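## Task

Plate E07 is sticking out of slot 4 (slots counted from 1 at the bottom) of plate hotel H1. Slide it in until it rests against the hotel's back stop, so that it stays there without the robot holding it. Then release it and move the gripper away.

## Robot and tools

ROBOT. A single four-axis SCARA-style arm (scara4) with one level parallel gripper that cannot tilt. Its joints, reported in this order in the Joint positions line, are: lift (m, 0.000 to 0.550), shoulder (rad, -2.000 to 2.000), elbow (rad, -2.800 to 2.800), wrist yaw (rad, -12.566 to 12.566), then the finger pad gap in metres. Keep the elbow more than 0.4 rad away from 0, or the arm may fold and fault. The gripper fingers point along the gripper's +x axis and close along its y axis. The commanded point, end_effector_position, sits midway between the rubber pads, about 2 to 3 cm back from the fingertips. The opening runs from 0.140 m (fully open) to 0.066 m (closed; a gap remains).

FRAMES. The scene frame has its origin on the table top under the arm base, +z up, and +y to the left when facing along +x. State lines give end_effector_position (m) and end_effector_quat_wxyz in this frame; the printed position can be slightly wrong, more so far from the base. Motion offsets, however, are expressed in the gripper's own axes.

ROW FORMAT. Every motion command is one row of five numbers, each in [-1, 1]: dx, dy, dz, rz, opening. The first four are an offset (not a pose) in the gripper frame, counted from the gripper pose shown in the most recent result that showed it (or, before any such result in the scene, or for later calls within the same reply, from where the arm is when the action begins). A value of 1.0 equals 0.6 m for dx, dy, dz, or 180 degrees for rz; rz rotates about the gripper z axis from +x toward +y. All zeros is not a pause: it pulls the arm back to that reference pose. The fifth number, opening, is absolute: +1 fully open, -1 closed. Closing fully takes at least about 0.6 s.

TOOLS.
execute_actions: argument actions is a list holding at most one item. An empty list just reports the current state (with pictures). An action is {"rows": [[5 numbers], ...], "steps": n} with 1 to 15 rows and up to 15 steps of 1/30 s (default 15, minimum 6); each row drives one step, every row is measured from the same reference pose, and the final row repeats to fill the steps. A wait is {"steps": n} up to 300, counted from the previous result including thinking time. Optional pictures: true adds camera images. The last 6 steps of an action are held back and run after the result returns, while you think.
move: target is one row as above; speed is the path's top speed in m/s, 0.002 to 0.5 (default 0.25), rotation capped at twice that in rad/s. The gripper follows a straight path lasting 0.5 to 10 s (cut off at 10 s), takes the shorter turn, does not avoid obstacles, may overshoot the speed, and the opening is sent at the start. The result adds a move: line: done means at rest near the target; others include off_target, moving, held, fault. limits=paced means the sent pose was clipped; limits=held means a safety check blocked some steps, after which motion may surge. The distance left to the target is also given.
wait: seconds, 0 to 10; sends nothing new.
zoom_image: camera "cam_wrist", region [x0, y0, x1, y1] in pixels of the 504x504 image, at most 504 by 504.
finished_scene: scene, the current scene's number; irreversible, it grades the goal and starts the next task. Replying without any tool call ends everything.

CONTROL DETAILS. Each step the commanded pose is clipped to within 70 mm and 16 degrees of the measured pose, then reached through damped inverse kinematics. After an action the arm only continues to the last clipped pose, so check the reported pose and send the remainder. A "Hand target" line appears only when nothing is held back. "pose unreachable" and HELD flags mean part or all of a command was blocked by the clearance check. Because offsets count from the measured pose, repeating a small push into something rigid does not press harder, but into something that yields it advances further.

GRIPPING. grip_measured reports finger opening on the command scale; to hold, command about 0.04 below it (less for a gentler hold). Pad force is limited to roughly 18 N; fast closing can squeeze harder.

CAMERA. Only cam_wrist (fisheye, 504x504) mounted on the hand; its calibration is listed in the prompt and updated in results if it changes.

CAUTIONS. Contact that reaches a joint's load limit (lift 57 N, shoulder 8.55 N m, elbow 4.27 N m, wrist yaw 1.42 N m) triggers a 10 s torque fault stop. Faster moves and targets set deeper past contact hit and press harder, so approach the plate edge slowly and push with modest overshoot. Avoid drops, slams and very hard shoves, and never knock objects off the table. Holding loads heats motors; MOTOR HOT warns from 85 °C and at 100 °C the arm brakes until cooled. Brief external tugs or pushes may occur. Quick, efficient work is preferred. For the goal, the plate must stay seated against the back stop after the gripper opens and retreats.

Each tool is called in YAML: its name, and indented under it one key for each argument.

## Session

execute_actions:
  actions: []

Scene clock: 0.00 s of 7200.00 s.
end_effector_position=(+0.3887, -0.2398, +0.2791) grip_measured=+0.98 end_effector_quat_wxyz=(+0.974, +0.000, +0.000, -0.226)
Joint positions: [ 0.274 -0.114  0.77  -1.112  0.139]
Hand target: +0.389, -0.240, +0.279; +0.974, +0.000, +0.000, -0.226

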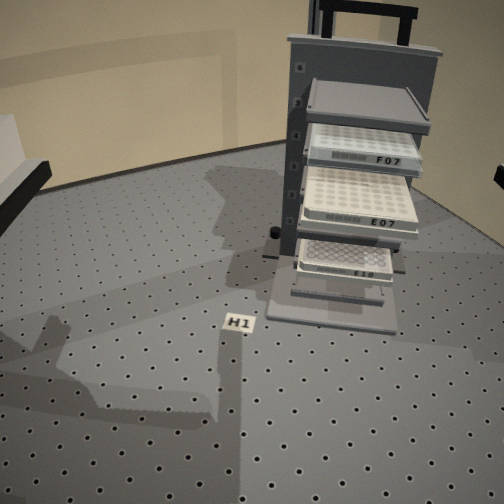

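zoom_image:
  camera: "cam_wrist"
  region: [250, 20, 460, 340]

Region (250, 20, 460, 340) of cam_wrist's 504x504 image, scaled by 1.575, with more detail than that image has; it fills the left 331 columns of this view, and the rest is white.

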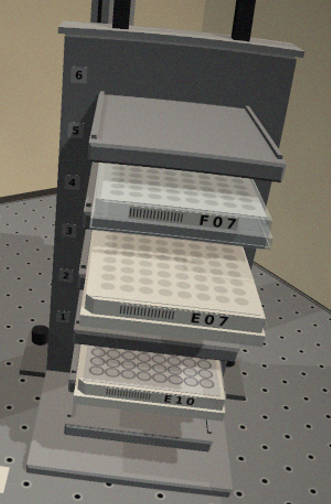

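move:
  target: [0.075,-0.093,-0.13,-0.05,-1]
  speed: 0.4

Scene clock: 2.53 s of 7200.00 s.
end_effector_position=(+0.4046, -0.3097, +0.2010) grip_measured=-1.00 end_effector_quat_wxyz=(+0.953, +0.000, +0.000, -0.301)
Joint positions: [ 0.196 -0.182  1.021 -1.452  0.066]
Hand target: +0.405, -0.310, +0.201; +0.953, +0.000, +0.000, -0.302
Off the commanded pose: 0.000 m, 0 deg.
Kept back: nothing.
move: done
camera_calibration (this result's frames):
cam_wrist: T_world_to_cam=[[-0.576647, -0.816978, 0.00509734, -0.0121446], [-0.496367, 0.345381, -0.796449, 0.455403], [0.648921, -0.4618, -0.604684, -0.187872], [0, 0, 0, 1]] pos_world=[0.340958, -0.253969, 0.249164]

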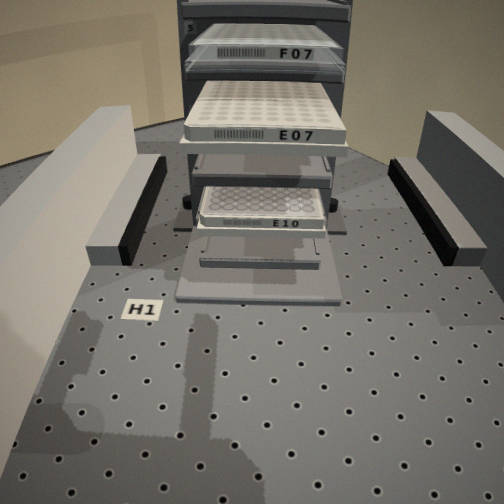

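move:
  target: [0.1,0,-0.044,0,-1]
  speed: 0.2

move:
  target: [0.085,0,0,0,-1]
  speed: 0.04

Scene clock: 3.77 s of 7200.00 s.
end_effector_position=(+0.4538, -0.3441, +0.1746) grip_measured=-1.00 end_effector_quat_wxyz=(+0.954, +0.000, +0.000, -0.301)
Joint positions: [ 0.17  -0.183  1.272 -1.701  0.066]
Hand target: +0.454, -0.344, +0.175; +0.953, +0.000, +0.000, -0.301
Off the commanded pose: 0.000 m, 0 deg.
Kept back: nothing.
move: done
camera_calibration (this result's frames):
cam_wrist: T_world_to_cam=[[-0.57601, -0.817427, 0.00509734, -0.0121562], [-0.496636, 0.344994, -0.796449, 0.47065], [0.649281, -0.461294, -0.604684, -0.251684], [0, 0, 0, 1]] pos_world=[0.390153, -0.288409, 0.222722]

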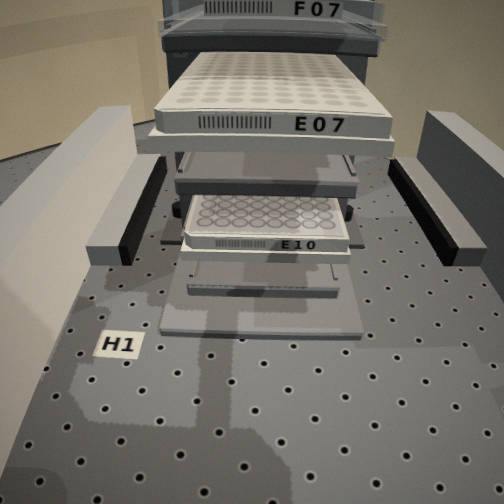

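Scene clock: 15.13 s of 7200.00 s.
end_effector_position=(+0.4926, -0.3728, +0.1746) grip_measured=-1.00 end_effector_quat_wxyz=(+0.953, +0.000, +0.000, -0.303)
Joint positions: [ 0.17  -0.225  1.501 -1.891  0.066]
Hand target: +0.493, -0.373, +0.175; +0.953, +0.000, +0.000, -0.302
Off the commanded pose: 0.003 m, 0 deg.
TORQUE FAULT: the external load on joint 3 (elbow) reached its load limit, and the arm stopped for 10 seconds. The arm's remaining commands of this call were not run. The arm holds where it stopped, with its grip as last carried out, and accepts commands again: back off and push less far. The arm stops again, at the same cost, whenever a joint's load reaches its limit.
Kept back: nothing.
move: fault
camera_calibration (this result's frames):
cam_wrist: T_world_to_cam=[[-0.578455, -0.815699, 0.00509734, -0.0114605], [-0.495601, 0.34648, -0.796449, 0.499846], [0.647897, -0.463236, -0.604684, -0.290132], [0, 0, 0, 1]] pos_world=[0.42907, -0.316934, 0.222722]

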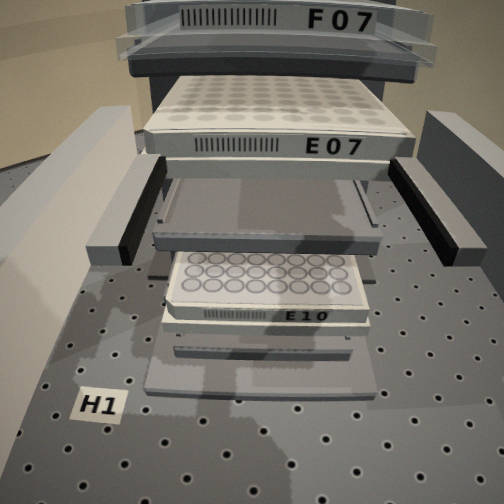

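move:
  target: [-0.09,0,0.03,0,-1]
  speed: 0.2

Scene clock: 16.07 s of 7200.00 s.
end_effector_position=(+0.4483, -0.3417, +0.1926) grip_measured=-1.00 end_effector_quat_wxyz=(+0.953, +0.000, +0.000, -0.303)
Joint positions: [ 0.188 -0.183  1.248 -1.68   0.066]
Hand target: +0.448, -0.342, +0.193; +0.953, +0.000, +0.000, -0.303
Off the commanded pose: 0.000 m, 0 deg.
Kept back: nothing.
move: done
camera_calibration (this result's frames):
cam_wrist: T_world_to_cam=[[-0.579105, -0.815237, 0.00509734, -0.0113876], [-0.495324, 0.346874, -0.796449, 0.481537], [0.647527, -0.463752, -0.604684, -0.236179], [0, 0, 0, 1]] pos_world=[0.384854, -0.285845, 0.240764]

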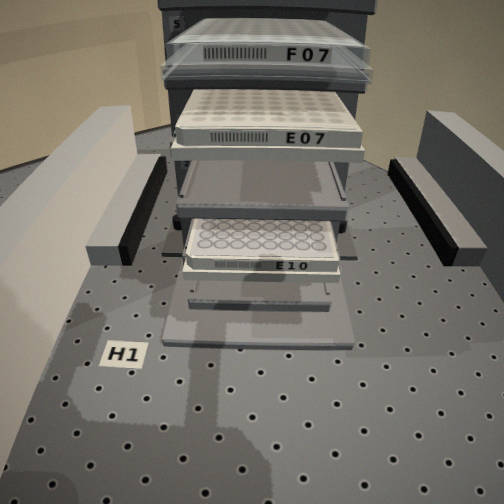

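move:
  target: [-0.08,0,0.03,0,-1]
  speed: 0.4

finished_scene:
  scene: 1

Scene clock: 17.03 s of 7200.00 s.
end_effector_position=(+0.4090, -0.3141, +0.2107) grip_measured=-1.00 end_effector_quat_wxyz=(+0.953, +0.000, +0.000, -0.303)
Joint positions: [ 0.206 -0.181  1.046 -1.481  0.066]
Hand target: +0.409, -0.314, +0.211; +0.953, +0.000, +0.000, -0.303
Off the commanded pose: 0.000 m, 0 deg.
Kept back: nothing.
move: done
camera_calibration (this result's frames):
cam_wrist: T_world_to_cam=[[-0.57966, -0.814843, 0.00509734, -0.0113405], [-0.495088, 0.347212, -0.796449, 0.466862], [0.647211, -0.464193, -0.604684, -0.187012], [0, 0, 0, 1]] pos_world=[0.345601, -0.25815, 0.258806]

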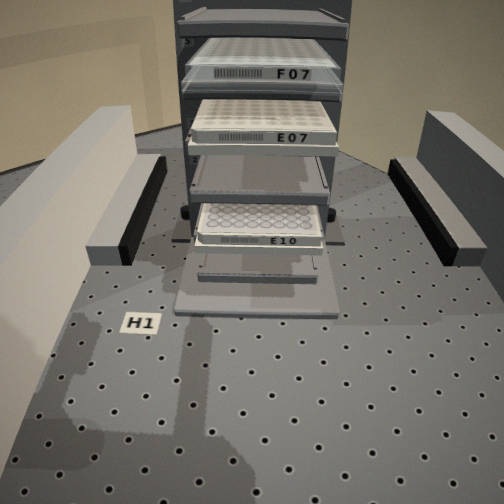

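The scene is finished: the task was done.


## Next scene

Plate E01 is sticking out of slot 4 (slots counted from 1 at the bottom) of plate hotel H1. Slide it in until it rests against the hotel's back stop, so that it stays there without the robot holding it. Then release it and move the gripper away.

execute_actions:
  actions: []

Scene clock: 0.00 s of 7200.00 s.
end_effector_position=(+0.3749, -0.0692, +0.1282) grip_measured=+0.98 end_effector_quat_wxyz=(+0.841, -0.000, -0.000, +0.542)
Joint positions: [ 0.123 -1.889 -0.96  -2.289  0.139]
Hand target: +0.375, -0.069, +0.128; +0.841, -0.000, -0.000, +0.542
camera_calibration (this result's frames):
cam_wrist: T_world_to_cam=[[0.909783, -0.415053, 0.00509734, -0.361925], [-0.247289, -0.55183, -0.796449, 0.144166], [0.333382, 0.723335, -0.604684, 0.0986879], [0, 0, 0, 1]] pos_world=[0.332023, -0.142047, 0.176341]

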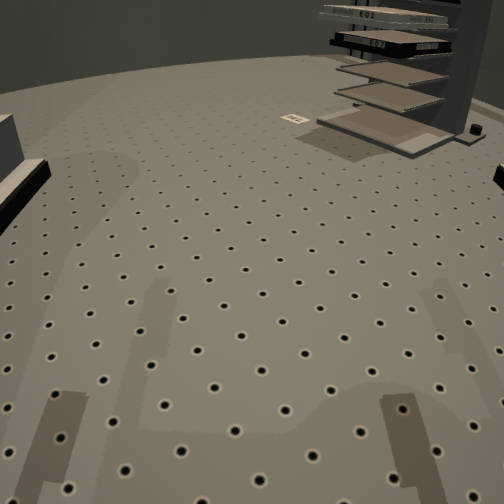

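move:
  target: [0.437,-0.003,0.125,-0.27,-1]
  speed: 0.4

Scene clock: 2.50 s of 7200.00 s.
end_effector_position=(+0.4849, +0.1689, +0.2032) grip_measured=-1.00 end_effector_quat_wxyz=(+0.989, -0.000, -0.000, +0.148)
Joint positions: [ 0.198 -0.349 -0.85  -4.787  0.066]
Hand target: +0.485, +0.169, +0.203; +0.989, -0.000, -0.000, +0.148
Off the commanded pose: 0.000 m, 0 deg.
Kept back: nothing.
move: done; limits=paced
camera_calibration (this result's frames):
cam_wrist: T_world_to_cam=[[0.290735, -0.95679, 0.00509734, 0.0281409], [-0.57739, -0.179691, -0.796449, 0.459662], [0.762951, 0.228612, -0.604684, -0.189555], [0, 0, 0, 1]] pos_world=[0.401843, 0.152857, 0.251333]

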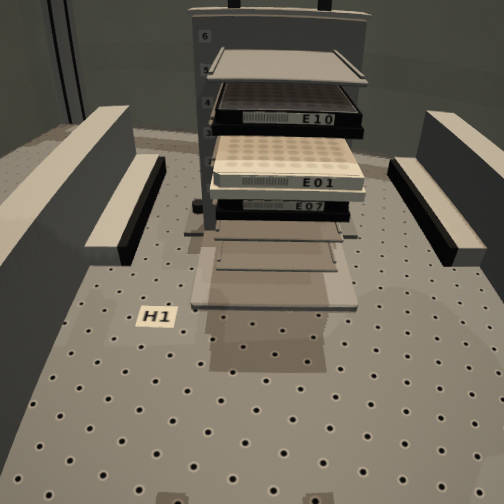

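move:
  target: [0.115,-0.02,-0.09,0,-1]
  speed: 0.2

move:
  target: [0.058,0,0,0,-1]
  speed: 0.03

move:
  target: [-0.13,0,0.04,0,-1]
  speed: 0.25

Scene clock: 4.33 s of 7200.00 s.
end_effector_position=(+0.5545, +0.1775, +0.1492) grip_measured=-1.00 end_effector_quat_wxyz=(+0.989, -0.000, -0.000, +0.148)
Joint positions: [ 0.144 -0.376 -1.132 -4.478  0.066]
Hand target: +0.554, +0.178, +0.149; +0.989, -0.000, -0.000, +0.148
Off the commanded pose: 0.000 m, 0 deg.
Kept back: nothing.
move: done
camera_calibration (this result's frames):
cam_wrist: T_world_to_cam=[[0.290023, -0.957006, 0.00509734, 0.0168574], [-0.577524, -0.179262, -0.796449, 0.458342], [0.763121, 0.228045, -0.604684, -0.277277], [0, 0, 0, 1]] pos_world=[0.47141, 0.161527, 0.197296]

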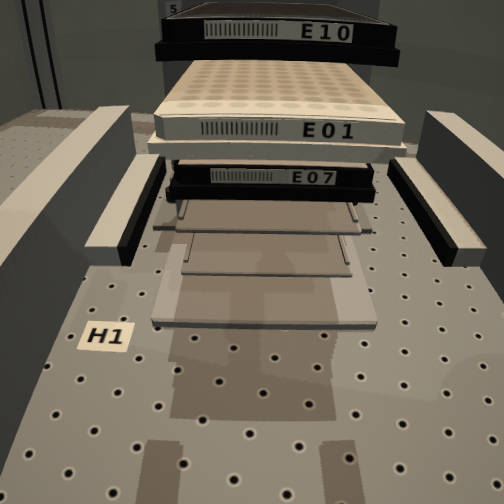

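Scene clock: 5.73 s of 7200.00 s.
end_effector_position=(+0.5878, +0.1876, +0.1492) grip_measured=-1.00 end_effector_quat_wxyz=(+0.989, -0.000, -0.000, +0.147)
Joint positions: [ 0.144 -0.338 -1.294 -4.355  0.066]
Hand target: +0.588, +0.188, +0.149; +0.989, -0.000, -0.000, +0.148
Off the commanded pose: 0.000 m, 0 deg.
Kept back: nothing.
move: done
camera_calibration (this result's frames):
cam_wrist: T_world_to_cam=[[0.28947, -0.957174, 0.00509734, 0.0171815], [-0.577627, -0.178928, -0.796449, 0.479388], [0.763253, 0.227603, -0.604684, -0.304995], [0, 0, 0, 1]] pos_world=[0.504722, 0.17164, 0.197296]

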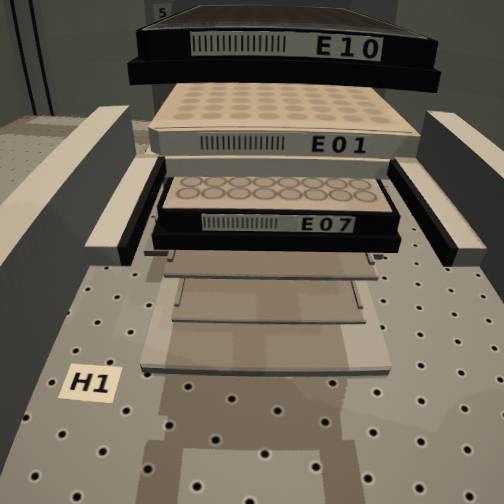

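Scene clock: 6.47 s of 7200.00 s.
end_effector_position=(+0.5131, +0.1649, +0.1732) grip_measured=-1.00 end_effector_quat_wxyz=(+0.989, -0.000, -0.000, +0.148)
Joint positions: [ 0.168 -0.404 -0.943 -4.64   0.066]
Hand target: +0.513, +0.165, +0.173; +0.989, -0.000, -0.000, +0.147
Off the commanded pose: 0.000 m, 0 deg.
Kept back: nothing.
move: done
camera_calibration (this result's frames):
cam_wrist: T_world_to_cam=[[0.290053, -0.956997, 0.00509734, 0.0166414], [-0.577518, -0.17928, -0.796449, 0.451341], [0.763114, 0.228069, -0.604684, -0.228305], [0, 0, 0, 1]] pos_world=[0.430053, 0.148912, 0.221333]

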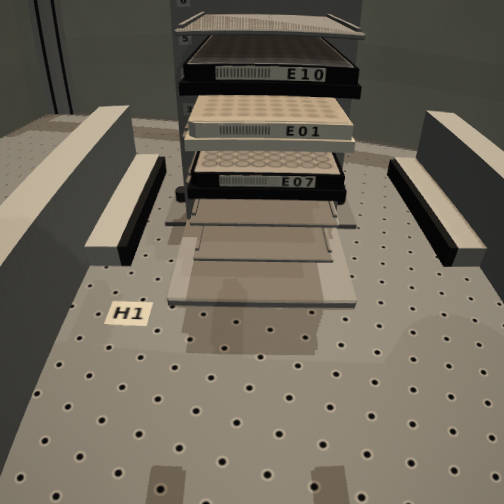

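move:
  target: [0.12,0,-0.04,0,-1]
  speed: 0.2

move:
  target: [0.0145,0,0,0,-1]
  speed: 0.015

Scene clock: 7.70 s of 7200.00 s.
end_effector_position=(+0.5820, +0.1858, +0.1492) grip_measured=-1.00 end_effector_quat_wxyz=(+0.989, -0.000, -0.000, +0.147)
Joint positions: [ 0.144 -0.345 -1.266 -4.376  0.066]
Hand target: +0.582, +0.186, +0.149; +0.989, -0.000, -0.000, +0.148
Off the commanded pose: 0.000 m, 0 deg.
Kept back: nothing.
move: done
camera_calibration (this result's frames):
cam_wrist: T_world_to_cam=[[0.289466, -0.957175, 0.00509734, 0.0172001], [-0.577628, -0.178926, -0.796449, 0.475759], [0.763253, 0.2276, -0.604684, -0.300214], [0, 0, 0, 1]] pos_world=[0.498972, 0.169918, 0.197296]

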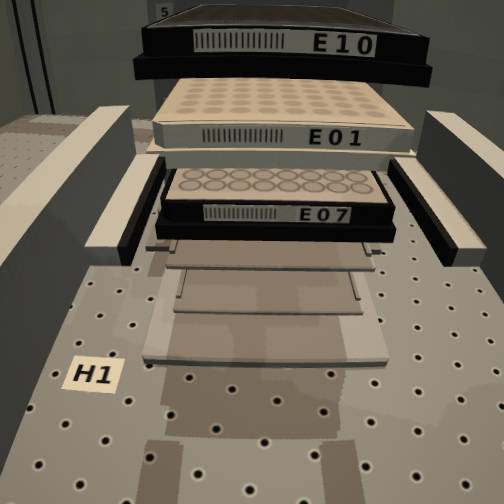

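Scene clock: 8.50 s of 7200.00 s.
end_effector_position=(+0.5884, +0.1887, +0.1492) grip_measured=-1.00 end_effector_quat_wxyz=(+0.989, -0.000, -0.000, +0.148)
Joint positions: [ 0.144 -0.334 -1.299 -4.354  0.066]
Hand target: +0.590, +0.188, +0.149; +0.989, -0.000, -0.000, +0.147
Off the commanded pose: 0.002 m, 0 deg.
Kept back: nothing.
move: done
camera_calibration (this result's frames):
cam_wrist: T_world_to_cam=[[0.289902, -0.957043, 0.00509734, 0.0177808], [-0.577546, -0.179189, -0.796449, 0.47993], [0.76315, 0.227948, -0.604684, -0.305703], [0, 0, 0, 1]] pos_world=[0.505324, 0.172699, 0.197296]

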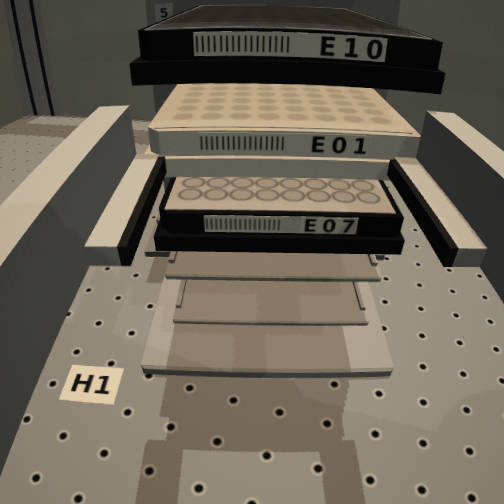

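Stopped by the back stop.

move:
  target: [-0.2,0,0.05,0,-1]
  speed: 0.35

finished_scene:
  scene: 2

Scene clock: 9.50 s of 7200.00 s.
end_effector_position=(+0.4735, +0.1537, +0.1792) grip_measured=-1.00 end_effector_quat_wxyz=(+0.989, -0.000, -0.000, +0.148)
Joint positions: [ 0.174 -0.397 -0.773 -4.816  0.066]
Hand target: +0.474, +0.154, +0.179; +0.989, -0.000, -0.000, +0.148
Off the commanded pose: 0.000 m, 0 deg.
Kept back: nothing.
move: done
camera_calibration (this result's frames):
cam_wrist: T_world_to_cam=[[0.290519, -0.956856, 0.00509734, 0.0171224], [-0.577431, -0.179561, -0.796449, 0.431263], [0.763003, 0.22844, -0.604684, -0.191933], [0, 0, 0, 1]] pos_world=[0.390495, 0.137667, 0.227333]

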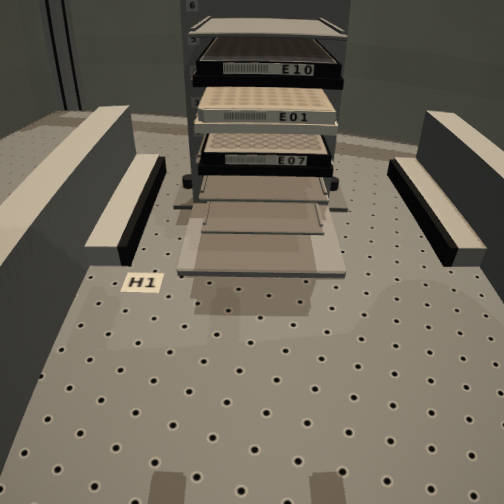

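The scene is finished: the task was done.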